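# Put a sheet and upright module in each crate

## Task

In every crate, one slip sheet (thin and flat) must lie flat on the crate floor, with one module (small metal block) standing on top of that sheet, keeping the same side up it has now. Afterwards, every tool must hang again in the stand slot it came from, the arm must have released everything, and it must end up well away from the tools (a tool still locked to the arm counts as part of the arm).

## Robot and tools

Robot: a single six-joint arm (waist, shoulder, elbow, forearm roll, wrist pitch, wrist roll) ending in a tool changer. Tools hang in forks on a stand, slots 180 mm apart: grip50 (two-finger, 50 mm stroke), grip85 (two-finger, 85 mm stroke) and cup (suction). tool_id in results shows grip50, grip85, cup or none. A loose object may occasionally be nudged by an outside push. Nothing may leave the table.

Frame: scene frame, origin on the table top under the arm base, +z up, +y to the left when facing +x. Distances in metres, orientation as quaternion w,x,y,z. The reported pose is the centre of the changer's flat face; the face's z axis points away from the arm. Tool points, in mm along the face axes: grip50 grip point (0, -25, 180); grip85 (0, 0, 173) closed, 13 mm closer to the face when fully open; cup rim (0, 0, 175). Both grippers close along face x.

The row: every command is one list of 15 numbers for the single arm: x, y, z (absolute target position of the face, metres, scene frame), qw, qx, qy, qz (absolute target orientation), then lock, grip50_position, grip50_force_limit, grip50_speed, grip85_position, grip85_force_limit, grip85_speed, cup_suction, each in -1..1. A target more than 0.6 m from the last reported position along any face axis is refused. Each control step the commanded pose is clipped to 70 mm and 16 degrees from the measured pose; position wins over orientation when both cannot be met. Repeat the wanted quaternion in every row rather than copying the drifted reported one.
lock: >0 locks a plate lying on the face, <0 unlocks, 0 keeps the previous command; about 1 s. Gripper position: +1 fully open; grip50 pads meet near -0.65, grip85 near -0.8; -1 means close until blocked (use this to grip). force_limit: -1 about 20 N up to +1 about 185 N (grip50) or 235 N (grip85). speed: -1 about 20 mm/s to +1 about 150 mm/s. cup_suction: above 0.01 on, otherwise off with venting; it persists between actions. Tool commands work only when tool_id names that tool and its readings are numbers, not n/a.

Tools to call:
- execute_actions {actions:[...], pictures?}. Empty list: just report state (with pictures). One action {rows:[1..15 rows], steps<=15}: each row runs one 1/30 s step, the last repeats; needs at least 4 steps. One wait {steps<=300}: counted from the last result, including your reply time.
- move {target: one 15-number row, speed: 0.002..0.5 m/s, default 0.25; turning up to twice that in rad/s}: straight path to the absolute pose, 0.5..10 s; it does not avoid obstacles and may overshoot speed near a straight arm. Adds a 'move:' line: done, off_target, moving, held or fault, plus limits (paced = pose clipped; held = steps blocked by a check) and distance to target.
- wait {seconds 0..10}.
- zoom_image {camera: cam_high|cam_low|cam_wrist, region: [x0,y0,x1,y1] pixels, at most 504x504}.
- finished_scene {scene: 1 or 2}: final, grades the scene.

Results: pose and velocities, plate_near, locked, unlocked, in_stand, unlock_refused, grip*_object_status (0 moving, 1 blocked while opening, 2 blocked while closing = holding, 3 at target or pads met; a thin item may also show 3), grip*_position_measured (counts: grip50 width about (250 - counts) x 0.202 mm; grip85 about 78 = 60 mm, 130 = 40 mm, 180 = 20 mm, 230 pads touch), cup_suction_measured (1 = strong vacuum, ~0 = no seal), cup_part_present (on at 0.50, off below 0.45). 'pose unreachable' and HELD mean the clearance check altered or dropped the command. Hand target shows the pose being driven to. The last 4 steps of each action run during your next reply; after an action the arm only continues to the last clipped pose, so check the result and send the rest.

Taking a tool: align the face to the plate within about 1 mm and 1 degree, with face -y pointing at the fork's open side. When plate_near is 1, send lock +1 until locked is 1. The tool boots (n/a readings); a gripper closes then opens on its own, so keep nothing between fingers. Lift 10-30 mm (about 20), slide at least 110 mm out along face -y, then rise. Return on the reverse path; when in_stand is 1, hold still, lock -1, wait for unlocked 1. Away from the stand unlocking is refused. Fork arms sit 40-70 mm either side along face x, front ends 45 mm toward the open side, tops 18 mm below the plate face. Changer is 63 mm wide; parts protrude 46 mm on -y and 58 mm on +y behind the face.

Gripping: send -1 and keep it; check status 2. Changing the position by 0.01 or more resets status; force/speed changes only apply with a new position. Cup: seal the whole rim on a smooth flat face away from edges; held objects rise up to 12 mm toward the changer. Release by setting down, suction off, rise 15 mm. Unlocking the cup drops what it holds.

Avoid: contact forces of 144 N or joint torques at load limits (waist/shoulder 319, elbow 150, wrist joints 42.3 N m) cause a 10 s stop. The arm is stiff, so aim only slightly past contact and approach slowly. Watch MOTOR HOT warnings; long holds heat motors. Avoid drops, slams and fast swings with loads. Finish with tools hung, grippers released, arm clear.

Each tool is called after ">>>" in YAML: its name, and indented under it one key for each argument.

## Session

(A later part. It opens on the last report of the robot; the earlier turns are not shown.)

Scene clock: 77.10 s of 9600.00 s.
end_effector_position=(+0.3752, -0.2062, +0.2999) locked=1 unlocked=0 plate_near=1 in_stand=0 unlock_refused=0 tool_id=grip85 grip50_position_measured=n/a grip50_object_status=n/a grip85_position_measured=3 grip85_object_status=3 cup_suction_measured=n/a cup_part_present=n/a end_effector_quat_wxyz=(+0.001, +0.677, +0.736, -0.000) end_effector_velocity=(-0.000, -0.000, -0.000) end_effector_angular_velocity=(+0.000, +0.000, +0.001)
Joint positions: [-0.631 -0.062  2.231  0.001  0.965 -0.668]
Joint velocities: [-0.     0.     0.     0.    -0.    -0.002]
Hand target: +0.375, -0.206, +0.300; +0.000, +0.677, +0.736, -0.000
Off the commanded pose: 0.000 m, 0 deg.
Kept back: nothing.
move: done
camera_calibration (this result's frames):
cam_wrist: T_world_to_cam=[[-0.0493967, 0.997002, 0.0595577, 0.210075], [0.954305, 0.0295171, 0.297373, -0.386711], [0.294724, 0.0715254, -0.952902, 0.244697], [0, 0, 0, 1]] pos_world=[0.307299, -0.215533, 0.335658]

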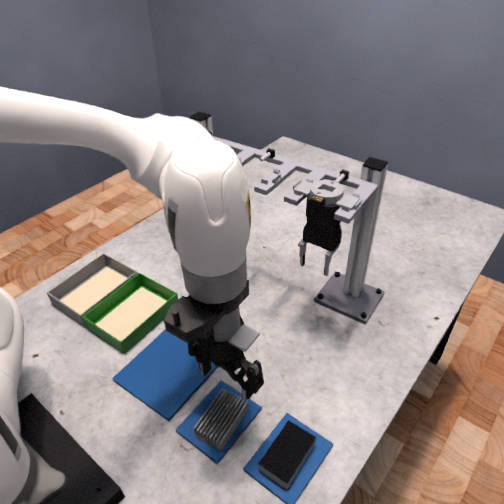

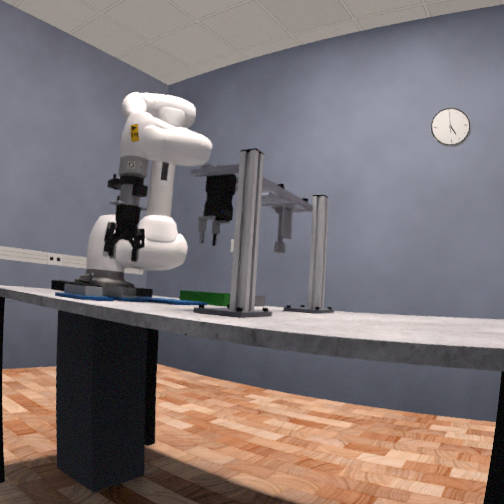

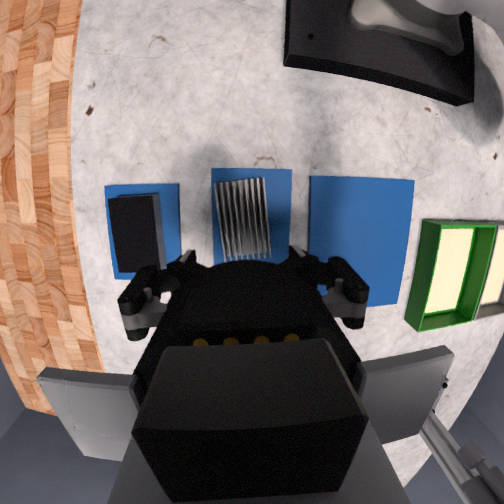

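>>> move:
  target: [0.357, -0.2047, 0.235, 0, 0.65244, 0.75786, 0, 0, 1, 0, 0, 1, 0, 0, 0]
  speed: 0.15

>>> zoom_image:
  camera: "cam_wrist"
  region: [140, 150, 360, 300]

>>> zoom_image:
  camera: "cam_low"
  region: [40, 220, 200, 310]

Scene clock: 78.60 s of 9600.00 s.
end_effector_position=(+0.3572, -0.2048, +0.2350) locked=1 unlocked=0 plate_near=1 in_stand=0 unlock_refused=0 tool_id=grip85 grip50_position_measured=n/a grip50_object_status=n/a grip85_position_measured=3 grip85_object_status=3 cup_suction_measured=n/a cup_part_present=n/a end_effector_quat_wxyz=(+0.000, +0.652, +0.758, -0.000) end_effector_velocity=(-0.000, +0.000, -0.001) end_effector_angular_velocity=(+0.000, +0.002, +0.002)
Joint positions: [-0.652 -0.002  2.323  0.002  0.814 -0.757]
Joint velocities: [ 0.     0.002  0.001 -0.002 -0.    -0.001]
Hand target: +0.357, -0.205, +0.235; +0.000, +0.652, +0.758, -0.000
Off the commanded pose: 0.000 m, 0 deg.
Kept back: nothing.
move: done
camera_calibration (this result's frames):
cam_wrist: T_world_to_cam=[[-0.115326, 0.991469, 0.0607304, 0.233879], [0.950389, 0.0923533, 0.297039, -0.335915], [0.288896, 0.0919739, -0.952932, 0.194329], [0, 0, 0, 1]] pos_world=[0.290081, -0.218734, 0.270759]

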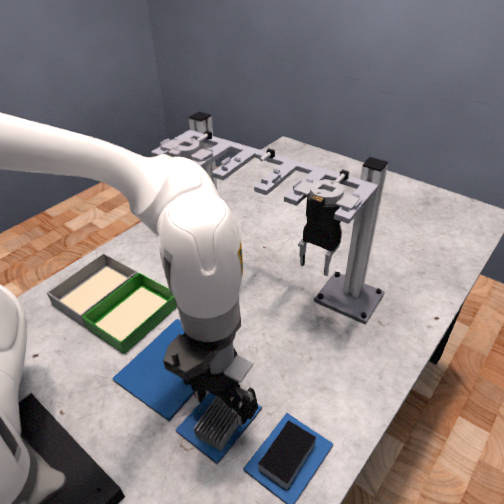

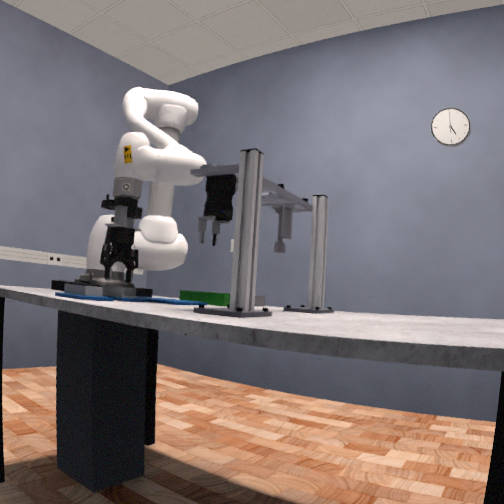

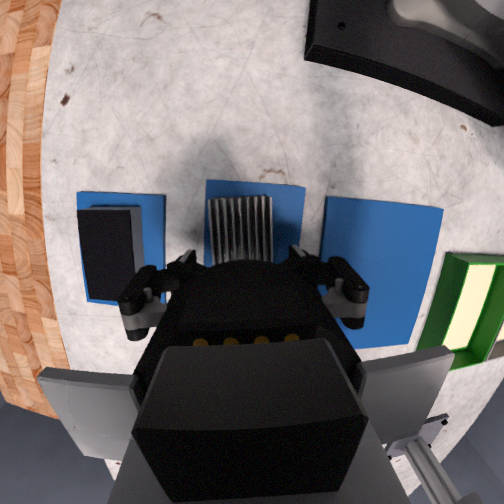

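Region (140, 150, 360, 300) of cam_wrist's 504x504 image, scaled by 2.291, with more detail than that image has; it fills the top 344 rows of this view, and the rest is white.

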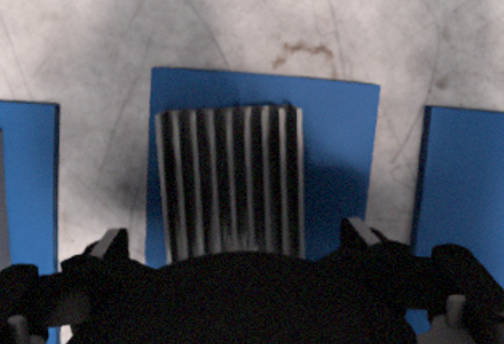

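Region (40, 220, 200, 310) of cam_low's 504x504 image, scaled by 3.150, with more detail than that image has; it fills the top 284 rows of this view, and the rest is white.

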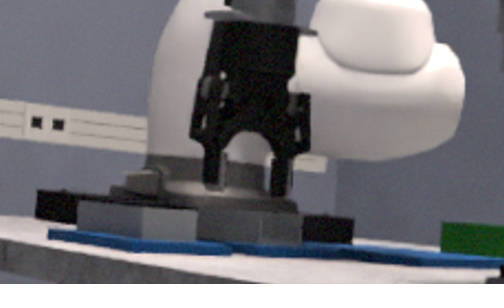

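>>> move:
  target: [0.357, -0.2047, 0.204, 0, 0.65244, 0.75786, 0, 0, 1, 0, 0, 1, 0, 0, 0]
  speed: 0.06

>>> zoom_image:
  camera: "cam_low"
  region: [40, 230, 200, 310]

>>> zoom_image:
  camera: "cam_high"
  region: [150, 350, 300, 480]

Scene clock: 80.33 s of 9600.00 s.
end_effector_position=(+0.3571, -0.2048, +0.2040) locked=1 unlocked=0 plate_near=1 in_stand=0 unlock_refused=0 tool_id=grip85 grip50_position_measured=n/a grip50_object_status=n/a grip85_position_measured=3 grip85_object_status=3 cup_suction_measured=n/a cup_part_present=n/a end_effector_quat_wxyz=(+0.000, +0.652, +0.758, -0.000) end_effector_velocity=(+0.000, +0.001, -0.000) end_effector_angular_velocity=(+0.000, -0.001, -0.001)
Joint positions: [-0.652  0.048  2.351  0.003  0.737 -0.757]
Joint velocities: [ 0.001 -0.     0.     0.001 -0.001  0.001]
Hand target: +0.357, -0.205, +0.204; +0.000, +0.652, +0.758, -0.000
Off the commanded pose: 0.000 m, 0 deg.
Kept back: nothing.
move: done
camera_calibration (this result's frames):
cam_wrist: T_world_to_cam=[[-0.115364, 0.991457, 0.0608559, 0.235675], [0.950389, 0.0923534, 0.297037, -0.326623], [0.288879, 0.0921043, -0.952925, 0.16487], [0, 0, 0, 1]] pos_world=[0.289979, -0.218682, 0.239786]

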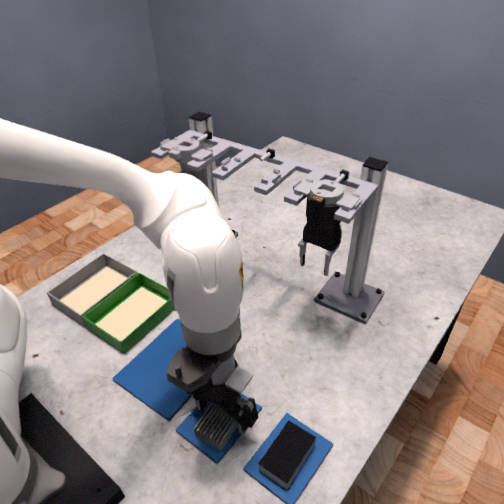

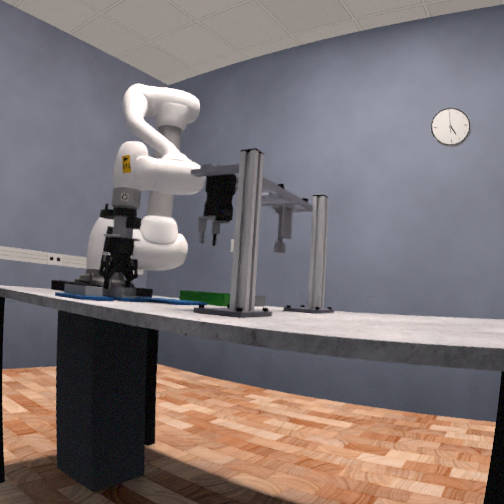

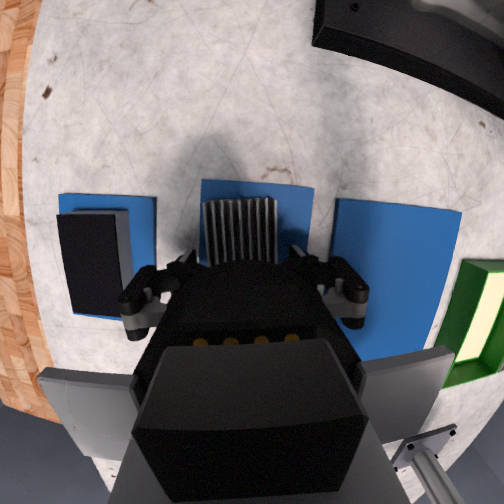

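Region (40, 230, 200, 310) of cam_low's 504x504 image, scaled by 3.150, with more detail than that image has.

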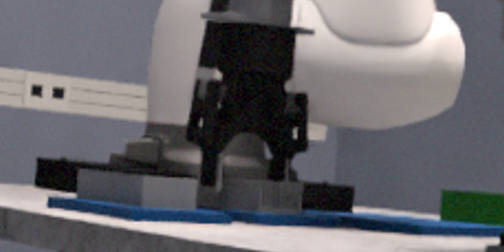

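Region (150, 350, 300, 480) of cam_high's 504x504 image, scaled by 3.360, with more detail than that image has; it fills the top 437 rows of this view, and the rest is white.

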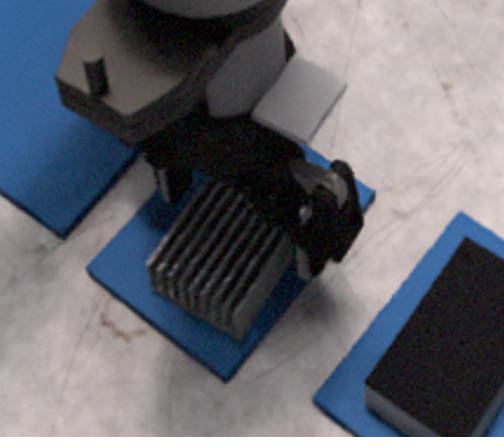

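>>> move:
  target: [0.357, -0.2047, 0.199, 0, 0.65244, 0.75786, 0, 0, 1, 0, 0, 1, 0, 0, 0]
  speed: 0.03

>>> move:
  target: [0.357, -0.2047, 0.199, 0, 0.65244, 0.75786, 0, 0, 1, 0, 0, -1, 0, -0.5, 0]
  speed: 0.03

>>> zoom_image:
  camera: "cam_low"
  region: [40, 230, 200, 310]

Scene clock: 81.63 s of 9600.00 s.
end_effector_position=(+0.3570, -0.2047, +0.1990) locked=1 unlocked=0 plate_near=1 in_stand=0 unlock_refused=0 tool_id=grip85 grip50_position_measured=n/a grip50_object_status=n/a grip85_position_measured=3 grip85_object_status=3 cup_suction_measured=n/a cup_part_present=n/a end_effector_quat_wxyz=(+0.000, +0.652, +0.758, -0.000) end_effector_velocity=(+0.000, -0.000, -0.000) end_effector_angular_velocity=(+0.001, -0.000, -0.002)
Joint positions: [-0.652  0.056  2.355  0.003  0.724 -0.758]
Joint velocities: [-0.     0.001 -0.     0.001 -0.     0.001]
Hand target: +0.357, -0.205, +0.199; +0.000, +0.652, +0.758, -0.000
Off the commanded pose: 0.000 m, 0 deg.
Kept back: nothing.
move: done
camera_calibration (this result's frames):
cam_wrist: T_world_to_cam=[[-0.115473, 0.991441, 0.0609216, 0.235925], [0.95038, 0.0924387, 0.29704, -0.325081], [0.288866, 0.0921989, -0.95292, 0.160155], [0, 0, 0, 1]] pos_world=[0.28993, -0.218622, 0.234804]

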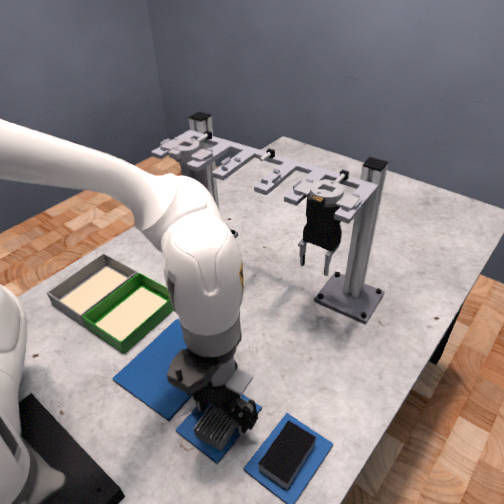

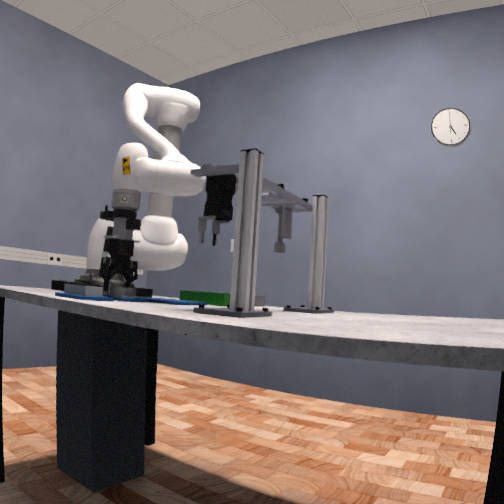

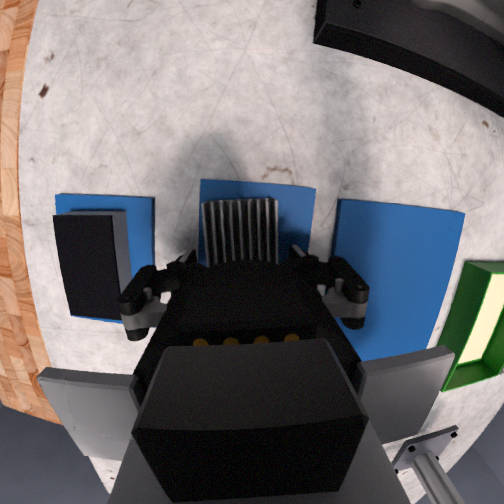

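Scene clock: 82.50 s of 9600.00 s.
end_effector_position=(+0.3570, -0.2047, +0.1990) locked=1 unlocked=0 plate_near=1 in_stand=0 unlock_refused=0 tool_id=grip85 grip50_position_measured=n/a grip50_object_status=n/a grip85_position_measured=80 grip85_object_status=2 cup_suction_measured=n/a cup_part_present=n/a end_effector_quat_wxyz=(-0.000, +0.652, +0.758, -0.000) end_effector_velocity=(+0.000, +0.000, -0.000) end_effector_angular_velocity=(+0.001, +0.000, -0.001)
Joint positions: [-0.652  0.056  2.355  0.003  0.725 -0.758]
Joint velocities: [ 0.     0.001  0.     0.001 -0.     0.   ]
Hand target: +0.357, -0.205, +0.199; -0.000, +0.652, +0.758, +0.000
Off the commanded pose: 0.000 m, 0 deg.
Kept back: nothing.
move: done
camera_calibration (this result's frames):
cam_wrist: T_world_to_cam=[[-0.115508, 0.991431, 0.0610072, 0.235894], [0.950402, 0.092454, 0.296965, -0.325049], [0.28878, 0.0922831, -0.952937, 0.160203], [0, 0, 0, 1]] pos_world=[0.289911, -0.218605, 0.2348]

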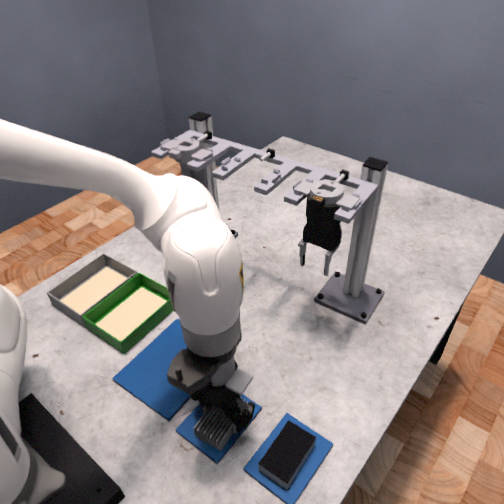

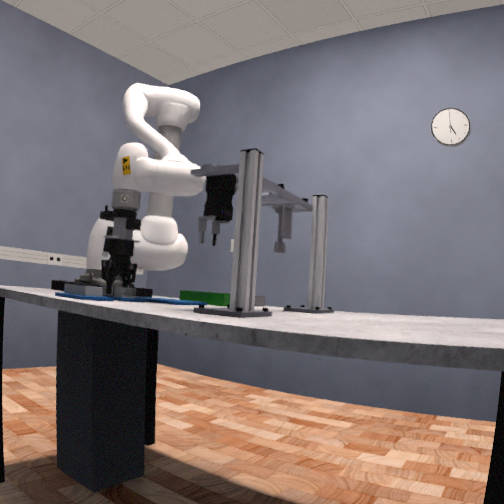

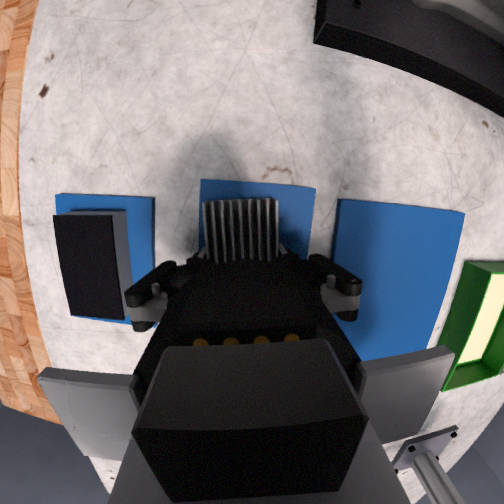

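Region (40, 230, 200, 310) of cam_low's 504x504 image, scaled by 3.150, with more detail than that image has.

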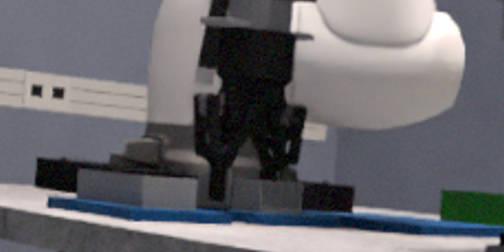

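>>> move:
  target: [0.357, -0.2047, 0.26, 0, 0.65244, 0.75786, 0, 0, 1, 0, 0, -1, 0, -0.5, 0]
  speed: 0.1

>>> move:
  target: [0.4321, 0.161, 0.25, 0, 0.68487, 0.72867, 0, 0, 1, 0, 0, -1, 0, -0.5, 0]
  speed: 0.25

>>> move:
  target: [0.4321, 0.161, 0.2, 0, 0.68487, 0.72867, 0, 0, 1, 0, 0, -1, 0, -0.5, 0]
  speed: 0.07

>>> zoom_image:
  camera: "cam_wrist"
  region: [110, 120, 390, 340]

Scene clock: 83.97 s of 9600.00 s.
end_effector_position=(+0.3569, -0.2046, +0.2600) locked=1 unlocked=0 plate_near=1 in_stand=0 unlock_refused=0 tool_id=grip85 grip50_position_measured=n/a grip50_object_status=n/a grip85_position_measured=80 grip85_object_status=2 cup_suction_measured=n/a cup_part_present=n/a end_effector_quat_wxyz=(-0.000, +0.652, +0.758, +0.000) end_effector_velocity=(+0.000, +0.000, +0.000) end_effector_angular_velocity=(+0.001, -0.002, -0.002)
Joint positions: [-0.652 -0.039  2.299  0.003  0.875 -0.758]
Joint velocities: [ 0.    -0.001 -0.     0.002  0.     0.001]
Hand target: +0.357, -0.205, +0.260; -0.000, +0.652, +0.758, +0.000
Off the commanded pose: 0.000 m, 0 deg.
Kept back: nothing.
move: done
camera_calibration (this result's frames):
cam_wrist: T_world_to_cam=[[-0.115683, 0.991406, 0.0610879, 0.232077], [0.950361, 0.0925902, 0.297053, -0.343048], [0.288844, 0.0924196, -0.952905, 0.218408], [0, 0, 0, 1]] pos_world=[0.289781, -0.218504, 0.295848]

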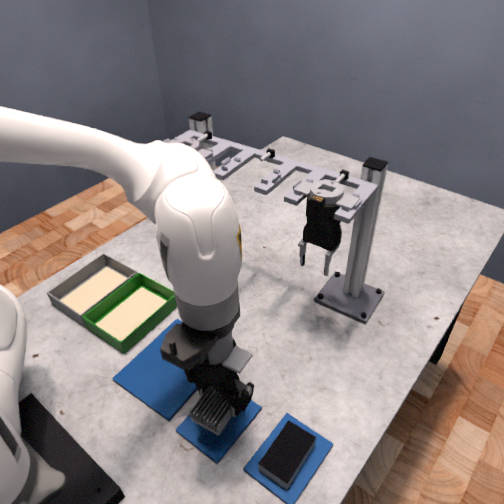

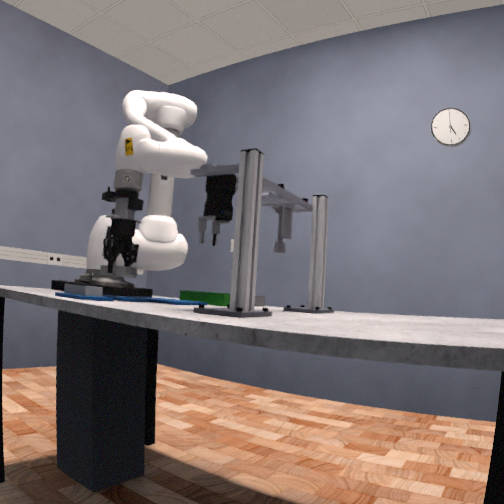

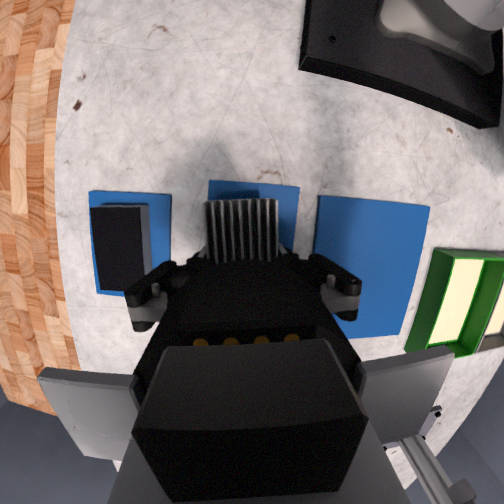

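Scene clock: 85.83 s of 9600.00 s.
end_effector_position=(+0.4322, +0.1614, +0.2501) locked=1 unlocked=0 plate_near=1 in_stand=0 unlock_refused=0 tool_id=grip85 grip50_position_measured=n/a grip50_object_status=n/a grip85_position_measured=80 grip85_object_status=2 cup_suction_measured=n/a cup_part_present=n/a end_effector_quat_wxyz=(-0.001, +0.685, +0.729, +0.000) end_effector_velocity=(-0.000, +0.000, +0.001) end_effector_angular_velocity=(+0.001, -0.000, -0.003)
Joint positions: [ 0.239  0.056  2.227 -0.002  0.853  0.225]
Joint velocities: [ 0.    -0.001 -0.     0.002  0.001  0.002]
Hand target: +0.432, +0.161, +0.250; -0.001, +0.685, +0.729, +0.000
Off the commanded pose: 0.000 m, 0 deg.
Kept back: nothing.
move: done
camera_calibration (this result's frames):
cam_wrist: T_world_to_cam=[[-0.0285417, 0.99762, 0.0627675, -0.160542], [0.95498, 0.00866409, 0.296543, -0.4339], [0.295293, 0.0684055, -0.952955, 0.154406], [0, 0, 0, 1]] pos_world=[0.364189, 0.153357, 0.285888]

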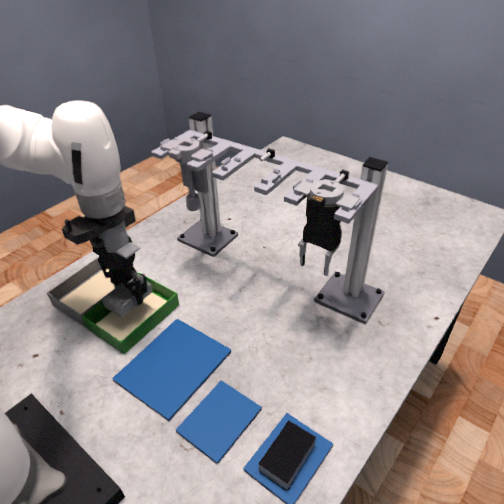

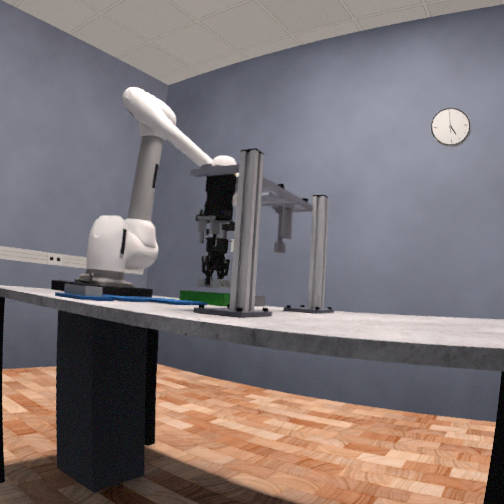

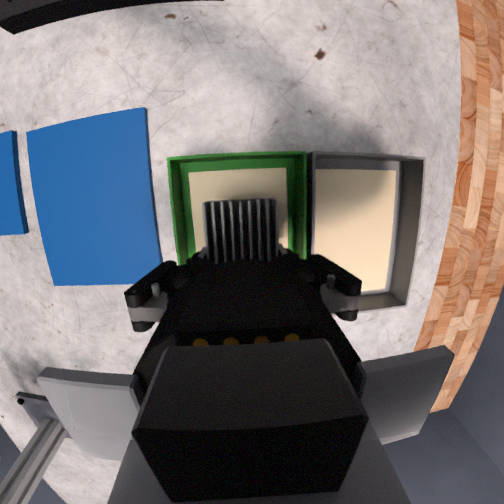

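Scene clock: 86.83 s of 9600.00 s.
end_effector_position=(+0.4322, +0.1610, +0.2000) locked=1 unlocked=0 plate_near=1 in_stand=0 unlock_refused=0 tool_id=grip85 grip50_position_measured=n/a grip50_object_status=n/a grip85_position_measured=80 grip85_object_status=2 cup_suction_measured=n/a cup_part_present=n/a end_effector_quat_wxyz=(+0.000, +0.685, +0.729, -0.000) end_effector_velocity=(-0.000, +0.000, -0.001) end_effector_angular_velocity=(+0.000, +0.001, +0.001)
Joint positions: [ 0.239  0.129  2.269 -0.006  0.738  0.227]
Joint velocities: [-0.     0.001  0.     0.001 -0.    -0.002]
Hand target: +0.432, +0.161, +0.200; +0.000, +0.685, +0.729, -0.000
Off the commanded pose: 0.000 m, 0 deg.
Kept back: nothing.
move: done
camera_calibration (this result's frames):
cam_wrist: T_world_to_cam=[[-0.0285155, 0.997739, 0.0608536, -0.156633], [0.954797, 0.00916651, 0.297118, -0.419194], [0.295888, 0.0665753, -0.9529, 0.106709], [0, 0, 0, 1]] pos_world=[0.364205, 0.153017, 0.235765]

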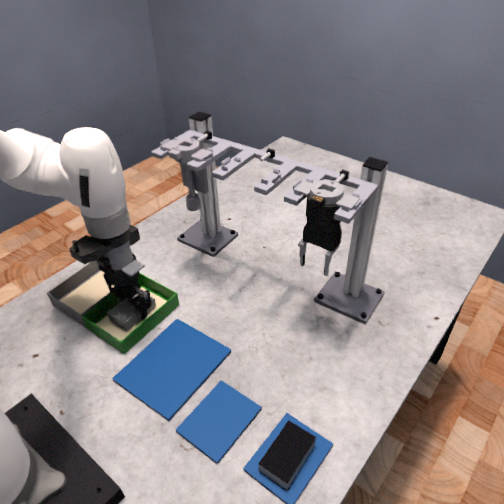

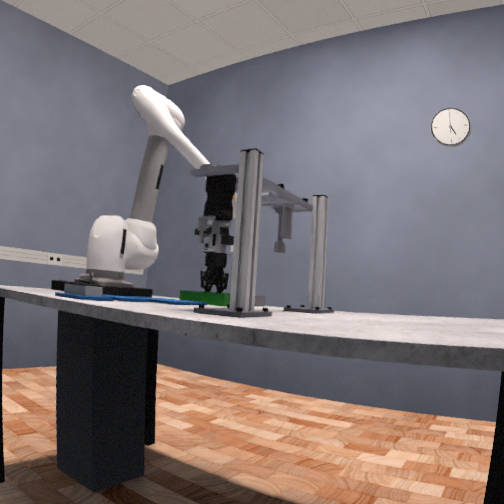

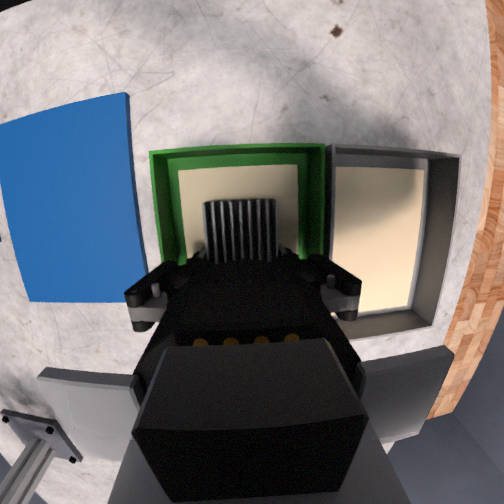

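Region (110, 120, 390, 340) of cam_wrist's 504x504 image, scaled by 1.800, with more detail than that image has; it fills the top 396 rows of this view, and the rest is white.

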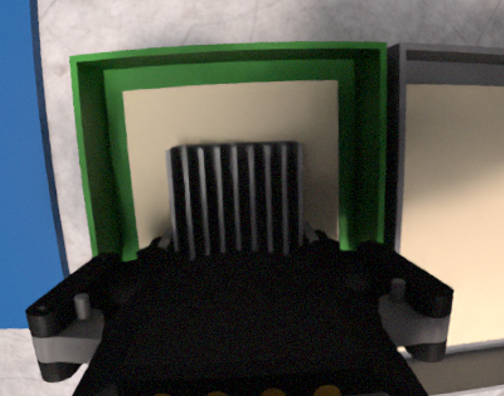

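>>> zoom_image:
  camera: "cam_wrist"
  region: [135, 120, 345, 300]

Region (135, 120, 345, 300) of cam_wrist's 504x504 image, scaled by 2.400, with more detail than that image has; it fills the top 432 rows of this view, and the rest is white.

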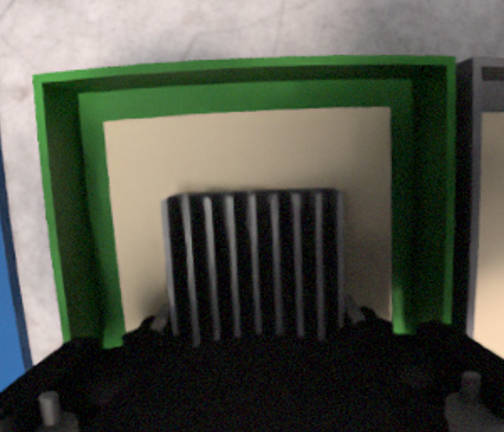

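>>> execute_actions:
  actions:
    - {"rows": [[0.4321, 0.161, 0.1994, 0, 0.68487, 0.72867, 0, 0, 1, 0, 0, -1, 0, -0.5, 0], [0.4321, 0.161, 0.1988, 0, 0.68487, 0.72867, 0, 0, 1, 0, 0, -1, 0, -0.5, 0], [0.4321, 0.161, 0.1982, 0, 0.68487, 0.72867, 0, 0, 1, 0, 0, -1, 0, -0.5, 0], [0.4321, 0.161, 0.1976, 0, 0.68487, 0.72867, 0, 0, 1, 0, 0, -1, 0, -0.5, 0], [0.4321, 0.161, 0.1970, 0, 0.68487, 0.72867, 0, 0, 1, 0, 0, -1, 0, -0.5, 0], [0.4321, 0.161, 0.1964, 0, 0.68487, 0.72867, 0, 0, 1, 0, 0, -1, 0, -0.5, 0], [0.4321, 0.161, 0.1959, 0, 0.68487, 0.72867, 0, 0, 1, 0, 0, -1, 0, -0.5, 0], [0.4321, 0.161, 0.1955, 0, 0.68487, 0.72867, 0, 0, 1, 0, 0, -1, 0, -0.5, 0], [0.4321, 0.161, 0.1952, 0, 0.68487, 0.72867, 0, 0, 1, 0, 0, -1, 0, -0.5, 0], [0.4321, 0.161, 0.1950, 0, 0.68487, 0.72867, 0, 0, 1, 0, 0, -1, 0, -0.5, 0]], "steps": 15}

>>> execute_actions:
  actions:
    - {"rows": [[0.4321, 0.161, 0.1948, 0, 0.68487, 0.72867, 0, 0, 1, 0, 0, -1, 0, -0.5, 0], [0.4321, 0.161, 0.1946, 0, 0.68487, 0.72867, 0, 0, 1, 0, 0, -1, 0, -0.5, 0], [0.4321, 0.161, 0.1944, 0, 0.68487, 0.72867, 0, 0, 1, 0, 0, -1, 0, -0.5, 0]], "steps": 10}

Scene clock: 87.83 s of 9600.00 s.
end_effector_position=(+0.4321, +0.1610, +0.1951) locked=1 unlocked=0 plate_near=1 in_stand=0 unlock_refused=0 tool_id=grip85 grip50_position_measured=n/a grip50_object_status=n/a grip85_position_measured=80 grip85_object_status=2 cup_suction_measured=n/a cup_part_present=n/a end_effector_quat_wxyz=(+0.000, +0.685, +0.729, -0.000) end_effector_velocity=(-0.000, +0.000, -0.004) end_effector_angular_velocity=(-0.000, +0.001, +0.002)
Joint positions: [ 0.239  0.136  2.273 -0.006  0.727  0.227]
Joint velocities: [ 0.     0.007  0.003  0.    -0.008 -0.002]
Steps of this call (steps 1 to 19: nothing new was sent; steps 20 to 30: the first 11 steps of this action). Readings (end_effector_position | what the end effector reports):
20: (+0.4322, +0.1610, +0.1999) | locked=1 unlocked=0 plate_near=1 in_stand=0 unlock_refused=0 tool_id=grip85 grip50_position_measured=n/a grip50_object_status=n/a grip85_position_measured=80 grip85_object_status=2 cup_suction_measured=n/a cup_part_present=n/a
21: (+0.4322, +0.1610, +0.1995) | locked=1 unlocked=0 plate_near=1 in_stand=0 unlock_refused=0 tool_id=grip85 grip50_position_measured=n/a grip50_object_status=n/a grip85_position_measured=80 grip85_object_status=2 cup_suction_measured=n/a cup_part_present=n/a
23: (+0.4321, +0.1610, +0.1984) | locked=1 unlocked=0 plate_near=1 in_stand=0 unlock_refused=0 tool_id=grip85 grip50_position_measured=n/a grip50_object_status=n/a grip85_position_measured=80 grip85_object_status=2 cup_suction_measured=n/a cup_part_present=n/a
27: (+0.4321, +0.1610, +0.1961) | locked=1 unlocked=0 plate_near=1 in_stand=0 unlock_refused=0 tool_id=grip85 grip50_position_measured=n/a grip50_object_status=n/a grip85_position_measured=80 grip85_object_status=2 cup_suction_measured=n/a cup_part_present=n/a
30: the state above

Scene clock: 88.17 s of 9600.00 s.
end_effector_position=(+0.4321, +0.1610, +0.1944) locked=1 unlocked=0 plate_near=1 in_stand=0 unlock_refused=0 tool_id=grip85 grip50_position_measured=n/a grip50_object_status=n/a grip85_position_measured=80 grip85_object_status=2 cup_suction_measured=n/a cup_part_present=n/a end_effector_quat_wxyz=(+0.000, +0.685, +0.729, +0.000) end_effector_velocity=(-0.000, +0.000, -0.000) end_effector_angular_velocity=(+0.001, +0.001, +0.000)
Joint positions: [ 0.239  0.137  2.273 -0.006  0.725  0.227]
Joint velocities: [ 0.     0.001  0.     0.001 -0.001 -0.001]
Off your previous action's commanded pose: 0.000 m, 0 deg at its last step (step 4 of this call).
Steps of this call (steps 1 to 4: the last 4 steps of your previous action; steps 5 to 10: the first 6 steps of this action). Readings (end_effector_position | what the end effector reports):
5: (+0.4321, +0.1610, +0.1950) | locked=1 unlocked=0 plate_near=1 in_stand=0 unlock_refused=0 tool_id=grip85 grip50_position_measured=n/a grip50_object_status=n/a grip85_position_measured=80 grip85_object_status=2 cup_suction_measured=n/a cup_part_present=n/a
6: (+0.4321, +0.1610, +0.1948) | locked=1 unlocked=0 plate_near=1 in_stand=0 unlock_refused=0 tool_id=grip85 grip50_position_measured=n/a grip50_object_status=n/a grip85_position_measured=80 grip85_object_status=2 cup_suction_measured=n/a cup_part_present=n/a
8: (+0.4321, +0.1610, +0.1945) | locked=1 unlocked=0 plate_near=1 in_stand=0 unlock_refused=0 tool_id=grip85 grip50_position_measured=n/a grip50_object_status=n/a grip85_position_measured=80 grip85_object_status=2 cup_suction_measured=n/a cup_part_present=n/a
10: the state above

>>> execute_actions:
  actions: []

Scene clock: 88.77 s of 9600.00 s.
end_effector_position=(+0.4321, +0.1610, +0.1944) locked=1 unlocked=0 plate_near=1 in_stand=0 unlock_refused=0 tool_id=grip85 grip50_position_measured=n/a grip50_object_status=n/a grip85_position_measured=80 grip85_object_status=2 cup_suction_measured=n/a cup_part_present=n/a end_effector_quat_wxyz=(+0.000, +0.685, +0.729, +0.000) end_effector_velocity=(+0.000, -0.000, -0.000) end_effector_angular_velocity=(+0.001, -0.000, -0.002)
Joint positions: [ 0.239  0.137  2.273 -0.006  0.725  0.227]
Joint velocities: [-0.001  0.     0.     0.002 -0.001 -0.001]
Hand target: +0.432, +0.161, +0.194; +0.000, +0.685, +0.729, -0.000
Off the commanded pose: 0.000 m, 0 deg.
Kept back: nothing.
Steps of this call (steps 1 to 4: the last 4 steps of your previous action; steps 5 to 18: nothing new was sent). Readings (end_effector_position | what the end effector reports):
1: (+0.4321, +0.1610, +0.1944) | locked=1 unlocked=0 plate_near=1 in_stand=0 unlock_refused=0 tool_id=grip85 grip50_position_measured=n/a grip50_object_status=n/a grip85_position_measured=80 grip85_object_status=2 cup_suction_measured=n/a cup_part_present=n/a
2: (+0.4321, +0.1610, +0.1944) | locked=1 unlocked=0 plate_near=1 in_stand=0 unlock_refused=0 tool_id=grip85 grip50_position_measured=n/a grip50_object_status=n/a grip85_position_measured=80 grip85_object_status=2 cup_suction_measured=n/a cup_part_present=n/a
4: (+0.4321, +0.1610, +0.1944) | locked=1 unlocked=0 plate_near=1 in_stand=0 unlock_refused=0 tool_id=grip85 grip50_position_measured=n/a grip50_object_status=n/a grip85_position_measured=80 grip85_object_status=2 cup_suction_measured=n/a cup_part_present=n/a
8: (+0.4321, +0.1610, +0.1944) | locked=1 unlocked=0 plate_near=1 in_stand=0 unlock_refused=0 tool_id=grip85 grip50_position_measured=n/a grip50_object_status=n/a grip85_position_measured=80 grip85_object_status=2 cup_suction_measured=n/a cup_part_present=n/a
18: the state above
camera_calibration (this result's frames):
cam_wrist: T_world_to_cam=[[-0.0286254, 0.997731, 0.0609414, -0.15625], [0.954818, 0.00925072, 0.297046, -0.417413], [0.295808, 0.066691, -0.952917, 0.101472], [0, 0, 0, 1]] pos_world=[0.364065, 0.152989, 0.230208]

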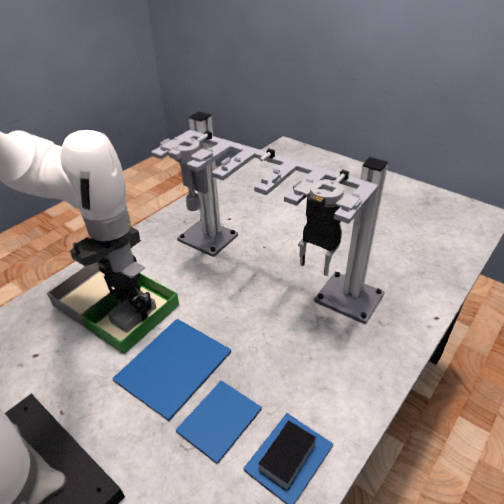

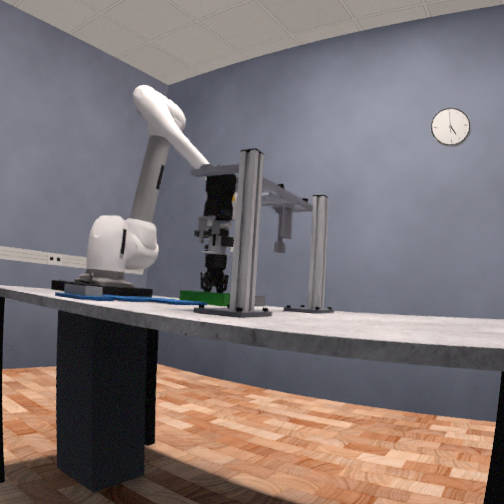

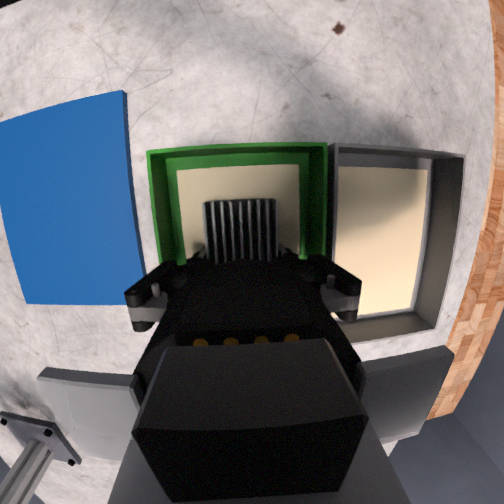

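>>> execute_actions:
  actions:
    - {"rows": [[0.4321, 0.1610, 0.1942, 0, 0.68487, 0.72867, 0, 0, 1, 0, 0, -1, 0, -0.5, 0], [0.4321, 0.1610, 0.1941, 0, 0.68487, 0.72867, 0, 0, 1, 0, 0, -1, 0, -0.5, 0], [0.4321, 0.1610, 0.1940, 0, 0.68487, 0.72867, 0, 0, 1, 0, 0, -1, 0, -0.5, 0], [0.4321, 0.1610, 0.1939, 0, 0.68487, 0.72867, 0, 0, 1, 0, 0, -1, 0, -0.5, 0], [0.4321, 0.1610, 0.1939, 0, 0.68487, 0.72867, 0, 0, 1, 0, 0, -1, 0, -0.5, 0], [0.4321, 0.1610, 0.1939, 0, 0.68487, 0.72867, 0, 0, 1, 0, 0, -1, 0, -0.5, 0], [0.4321, 0.1610, 0.1939, 0, 0.68487, 0.72867, 0, 0, 1, 0, 0, -1, 0, -0.5, 0], [0.4321, 0.1610, 0.1939, 0, 0.68487, 0.72867, 0, 0, 1, 0, 0, 0.8, 0, -0.5, 0]], "steps": 15}

>>> move:
  target: [0.4321, 0.1610, 0.1939, 0, 0.68487, 0.72867, 0, 0, 1, 0, 0, 0.8, 0, -0.5, 0]
  speed: 0.05

Scene clock: 89.37 s of 9600.00 s.
end_effector_position=(+0.4319, +0.1609, +0.1936) locked=1 unlocked=0 plate_near=1 in_stand=0 unlock_refused=0 tool_id=grip85 grip50_position_measured=n/a grip50_object_status=n/a grip85_position_measured=73 grip85_object_status=0 cup_suction_measured=n/a cup_part_present=n/a end_effector_quat_wxyz=(-0.000, +0.685, +0.729, -0.000) end_effector_velocity=(+0.000, +0.000, +0.001) end_effector_angular_velocity=(+0.001, -0.002, +0.000)
Joint positions: [ 0.239  0.138  2.274 -0.006  0.724  0.227]
Joint velocities: [ 0.001 -0.001 -0.     0.    -0.001 -0.   ]
Steps of this call (steps 1 to 7: nothing new was sent; steps 8 to 18: the first 11 steps of this action). Readings (end_effector_position | what the end effector reports):
8: (+0.4321, +0.1610, +0.1944) | locked=1 unlocked=0 plate_near=1 in_stand=0 unlock_refused=0 tool_id=grip85 grip50_position_measured=n/a grip50_object_status=n/a grip85_position_measured=80 grip85_object_status=2 cup_suction_measured=n/a cup_part_present=n/a
9: (+0.4321, +0.1610, +0.1943) | locked=1 unlocked=0 plate_near=1 in_stand=0 unlock_refused=0 tool_id=grip85 grip50_position_measured=n/a grip50_object_status=n/a grip85_position_measured=80 grip85_object_status=2 cup_suction_measured=n/a cup_part_present=n/a
11: (+0.4322, +0.1610, +0.1942) | locked=1 unlocked=0 plate_near=1 in_stand=0 unlock_refused=0 tool_id=grip85 grip50_position_measured=n/a grip50_object_status=n/a grip85_position_measured=80 grip85_object_status=2 cup_suction_measured=n/a cup_part_present=n/a
15: (+0.4322, +0.1610, +0.1940) | locked=1 unlocked=0 plate_near=1 in_stand=0 unlock_refused=0 tool_id=grip85 grip50_position_measured=n/a grip50_object_status=n/a grip85_position_measured=80 grip85_object_status=0 cup_suction_measured=n/a cup_part_present=n/a
18: the state above

Scene clock: 90.67 s of 9600.00 s.
end_effector_position=(+0.4321, +0.1610, +0.1939) locked=1 unlocked=0 plate_near=1 in_stand=0 unlock_refused=0 tool_id=grip85 grip50_position_measured=n/a grip50_object_status=n/a grip85_position_measured=28 grip85_object_status=3 cup_suction_measured=n/a cup_part_present=n/a end_effector_quat_wxyz=(-0.000, +0.685, +0.729, +0.000) end_effector_velocity=(+0.000, +0.000, -0.000) end_effector_angular_velocity=(-0.000, -0.001, -0.001)
Joint positions: [ 0.239  0.138  2.274 -0.006  0.724  0.227]
Joint velocities: [ 0.     0.    -0.    -0.001 -0.001  0.002]
Hand target: +0.432, +0.161, +0.194; -0.000, +0.685, +0.729, +0.000
Off your previous action's commanded pose: 0.000 m, 0 deg at its last step (step 4 of this call).
Off the commanded pose: 0.000 m, 0 deg.
Kept back: nothing.
move: done
camera_calibration (this result's frames):
cam_wrist: T_world_to_cam=[[-0.0286206, 0.997731, 0.0609437, -0.156219], [0.954821, 0.00924608, 0.297036, -0.417259], [0.295799, 0.0666917, -0.952919, 0.101001], [0, 0, 0, 1]] pos_world=[0.364061, 0.152986, 0.229707]

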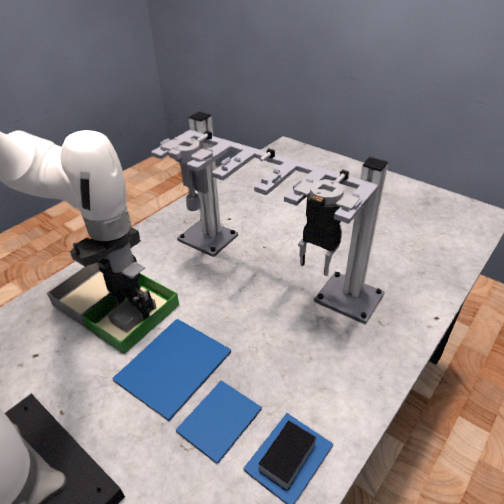

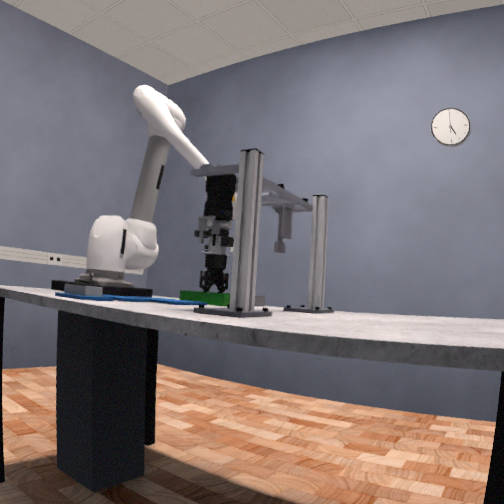

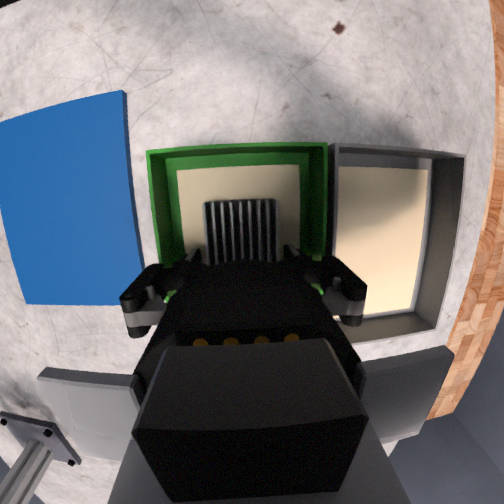

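>>> move:
  target: [0.4321, 0.1610, 0.26, 0, 0.68487, 0.72867, 0, 0, 1, 0, 0, 0.8, 0, -0.5, 0]
  speed: 0.12

>>> move:
  target: [0.399, -0.342, 0.30, 0, 0.70711, 0.70711, 0, 0, 1, 0, 0, 1, 0, 0, 0]
  speed: 0.3

Scene clock: 91.73 s of 9600.00 s.
end_effector_position=(+0.4319, +0.1610, +0.2600) locked=1 unlocked=0 plate_near=1 in_stand=0 unlock_refused=0 tool_id=grip85 grip50_position_measured=n/a grip50_object_status=n/a grip85_position_measured=28 grip85_object_status=3 cup_suction_measured=n/a cup_part_present=n/a end_effector_quat_wxyz=(-0.000, +0.685, +0.729, -0.000) end_effector_velocity=(+0.000, -0.000, +0.001) end_effector_angular_velocity=(-0.000, -0.002, +0.002)
Joint positions: [ 0.239  0.043  2.218 -0.005  0.875  0.226]
Joint velocities: [-0.    -0.002 -0.001 -0.001  0.001 -0.001]
Hand target: +0.432, +0.161, +0.260; -0.000, +0.685, +0.729, +0.000
Off the commanded pose: 0.000 m, 0 deg.
Kept back: nothing.
move: done
camera_calibration (this result's frames):
cam_wrist: T_world_to_cam=[[-0.0287461, 0.997719, 0.0610727, -0.160214], [0.954863, 0.00933732, 0.2969, -0.436709], [0.295653, 0.0668508, -0.952953, 0.164126], [0, 0, 0, 1]] pos_world=[0.363867, 0.152954, 0.295848]

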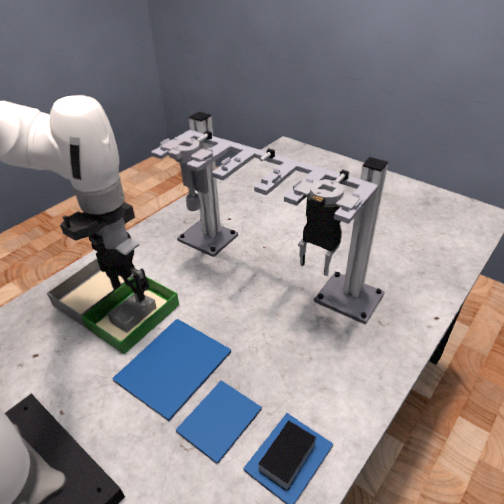

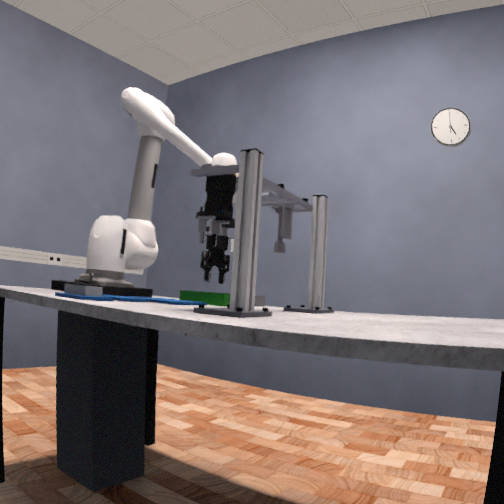

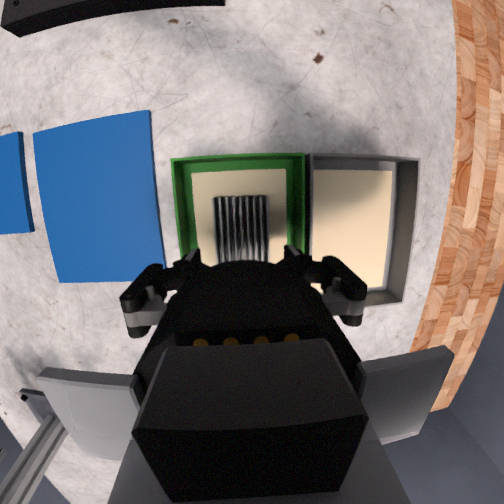

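Scene clock: 93.83 s of 9600.00 s.
end_effector_position=(+0.3987, -0.3424, +0.3001) locked=1 unlocked=0 plate_near=1 in_stand=0 unlock_refused=0 tool_id=grip85 grip50_position_measured=n/a grip50_object_status=n/a grip85_position_measured=3 grip85_object_status=3 cup_suction_measured=n/a cup_part_present=n/a end_effector_quat_wxyz=(+0.001, +0.707, +0.707, -0.001) end_effector_velocity=(+0.001, -0.000, -0.000) end_effector_angular_velocity=(+0.002, -0.001, -0.003)
Joint positions: [-0.823  0.094  2.071  0.002  0.969 -0.779]
Joint velocities: [-0.     0.001 -0.001  0.002  0.     0.002]
Hand target: +0.399, -0.342, +0.300; +0.001, +0.707, +0.707, -0.001
Off the commanded pose: 0.001 m, 0 deg.
Kept back: nothing.
move: done
camera_calibration (this result's frames):
cam_wrist: T_world_to_cam=[[0.0329877, 0.997724, 0.0588068, 0.314699], [0.953414, -0.0490663, 0.297647, -0.431885], [0.299855, 0.0462486, -0.952863, 0.237058], [0, 0, 0, 1]] pos_world=[0.330301, -0.346137, 0.335927]

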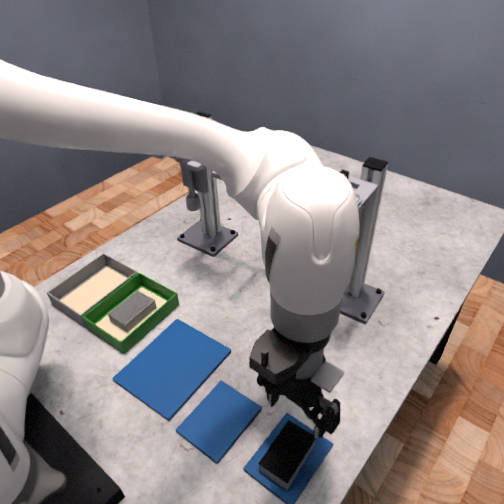

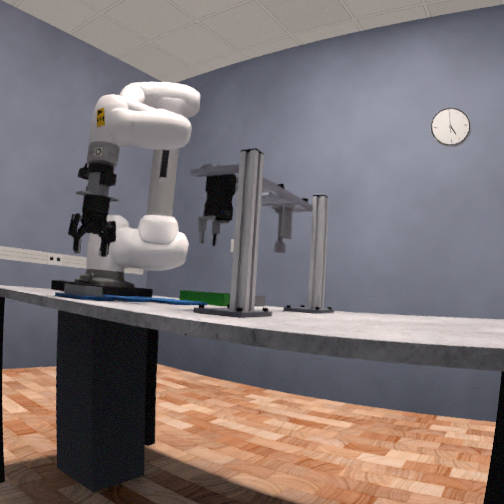

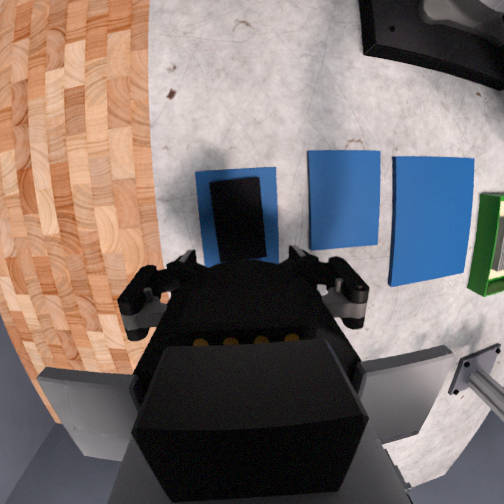

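>>> zoom_image:
  camera: "cam_wrist"
  region: [170, 150, 310, 290]

Region (170, 150, 310, 290) of cam_wrist's 504x504 image, scaled by 3.600, with more detail than that image has.

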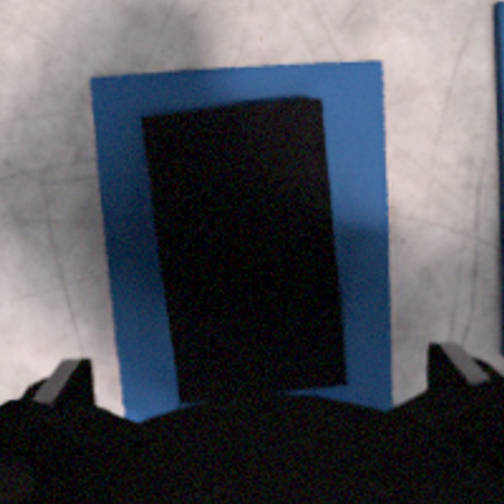

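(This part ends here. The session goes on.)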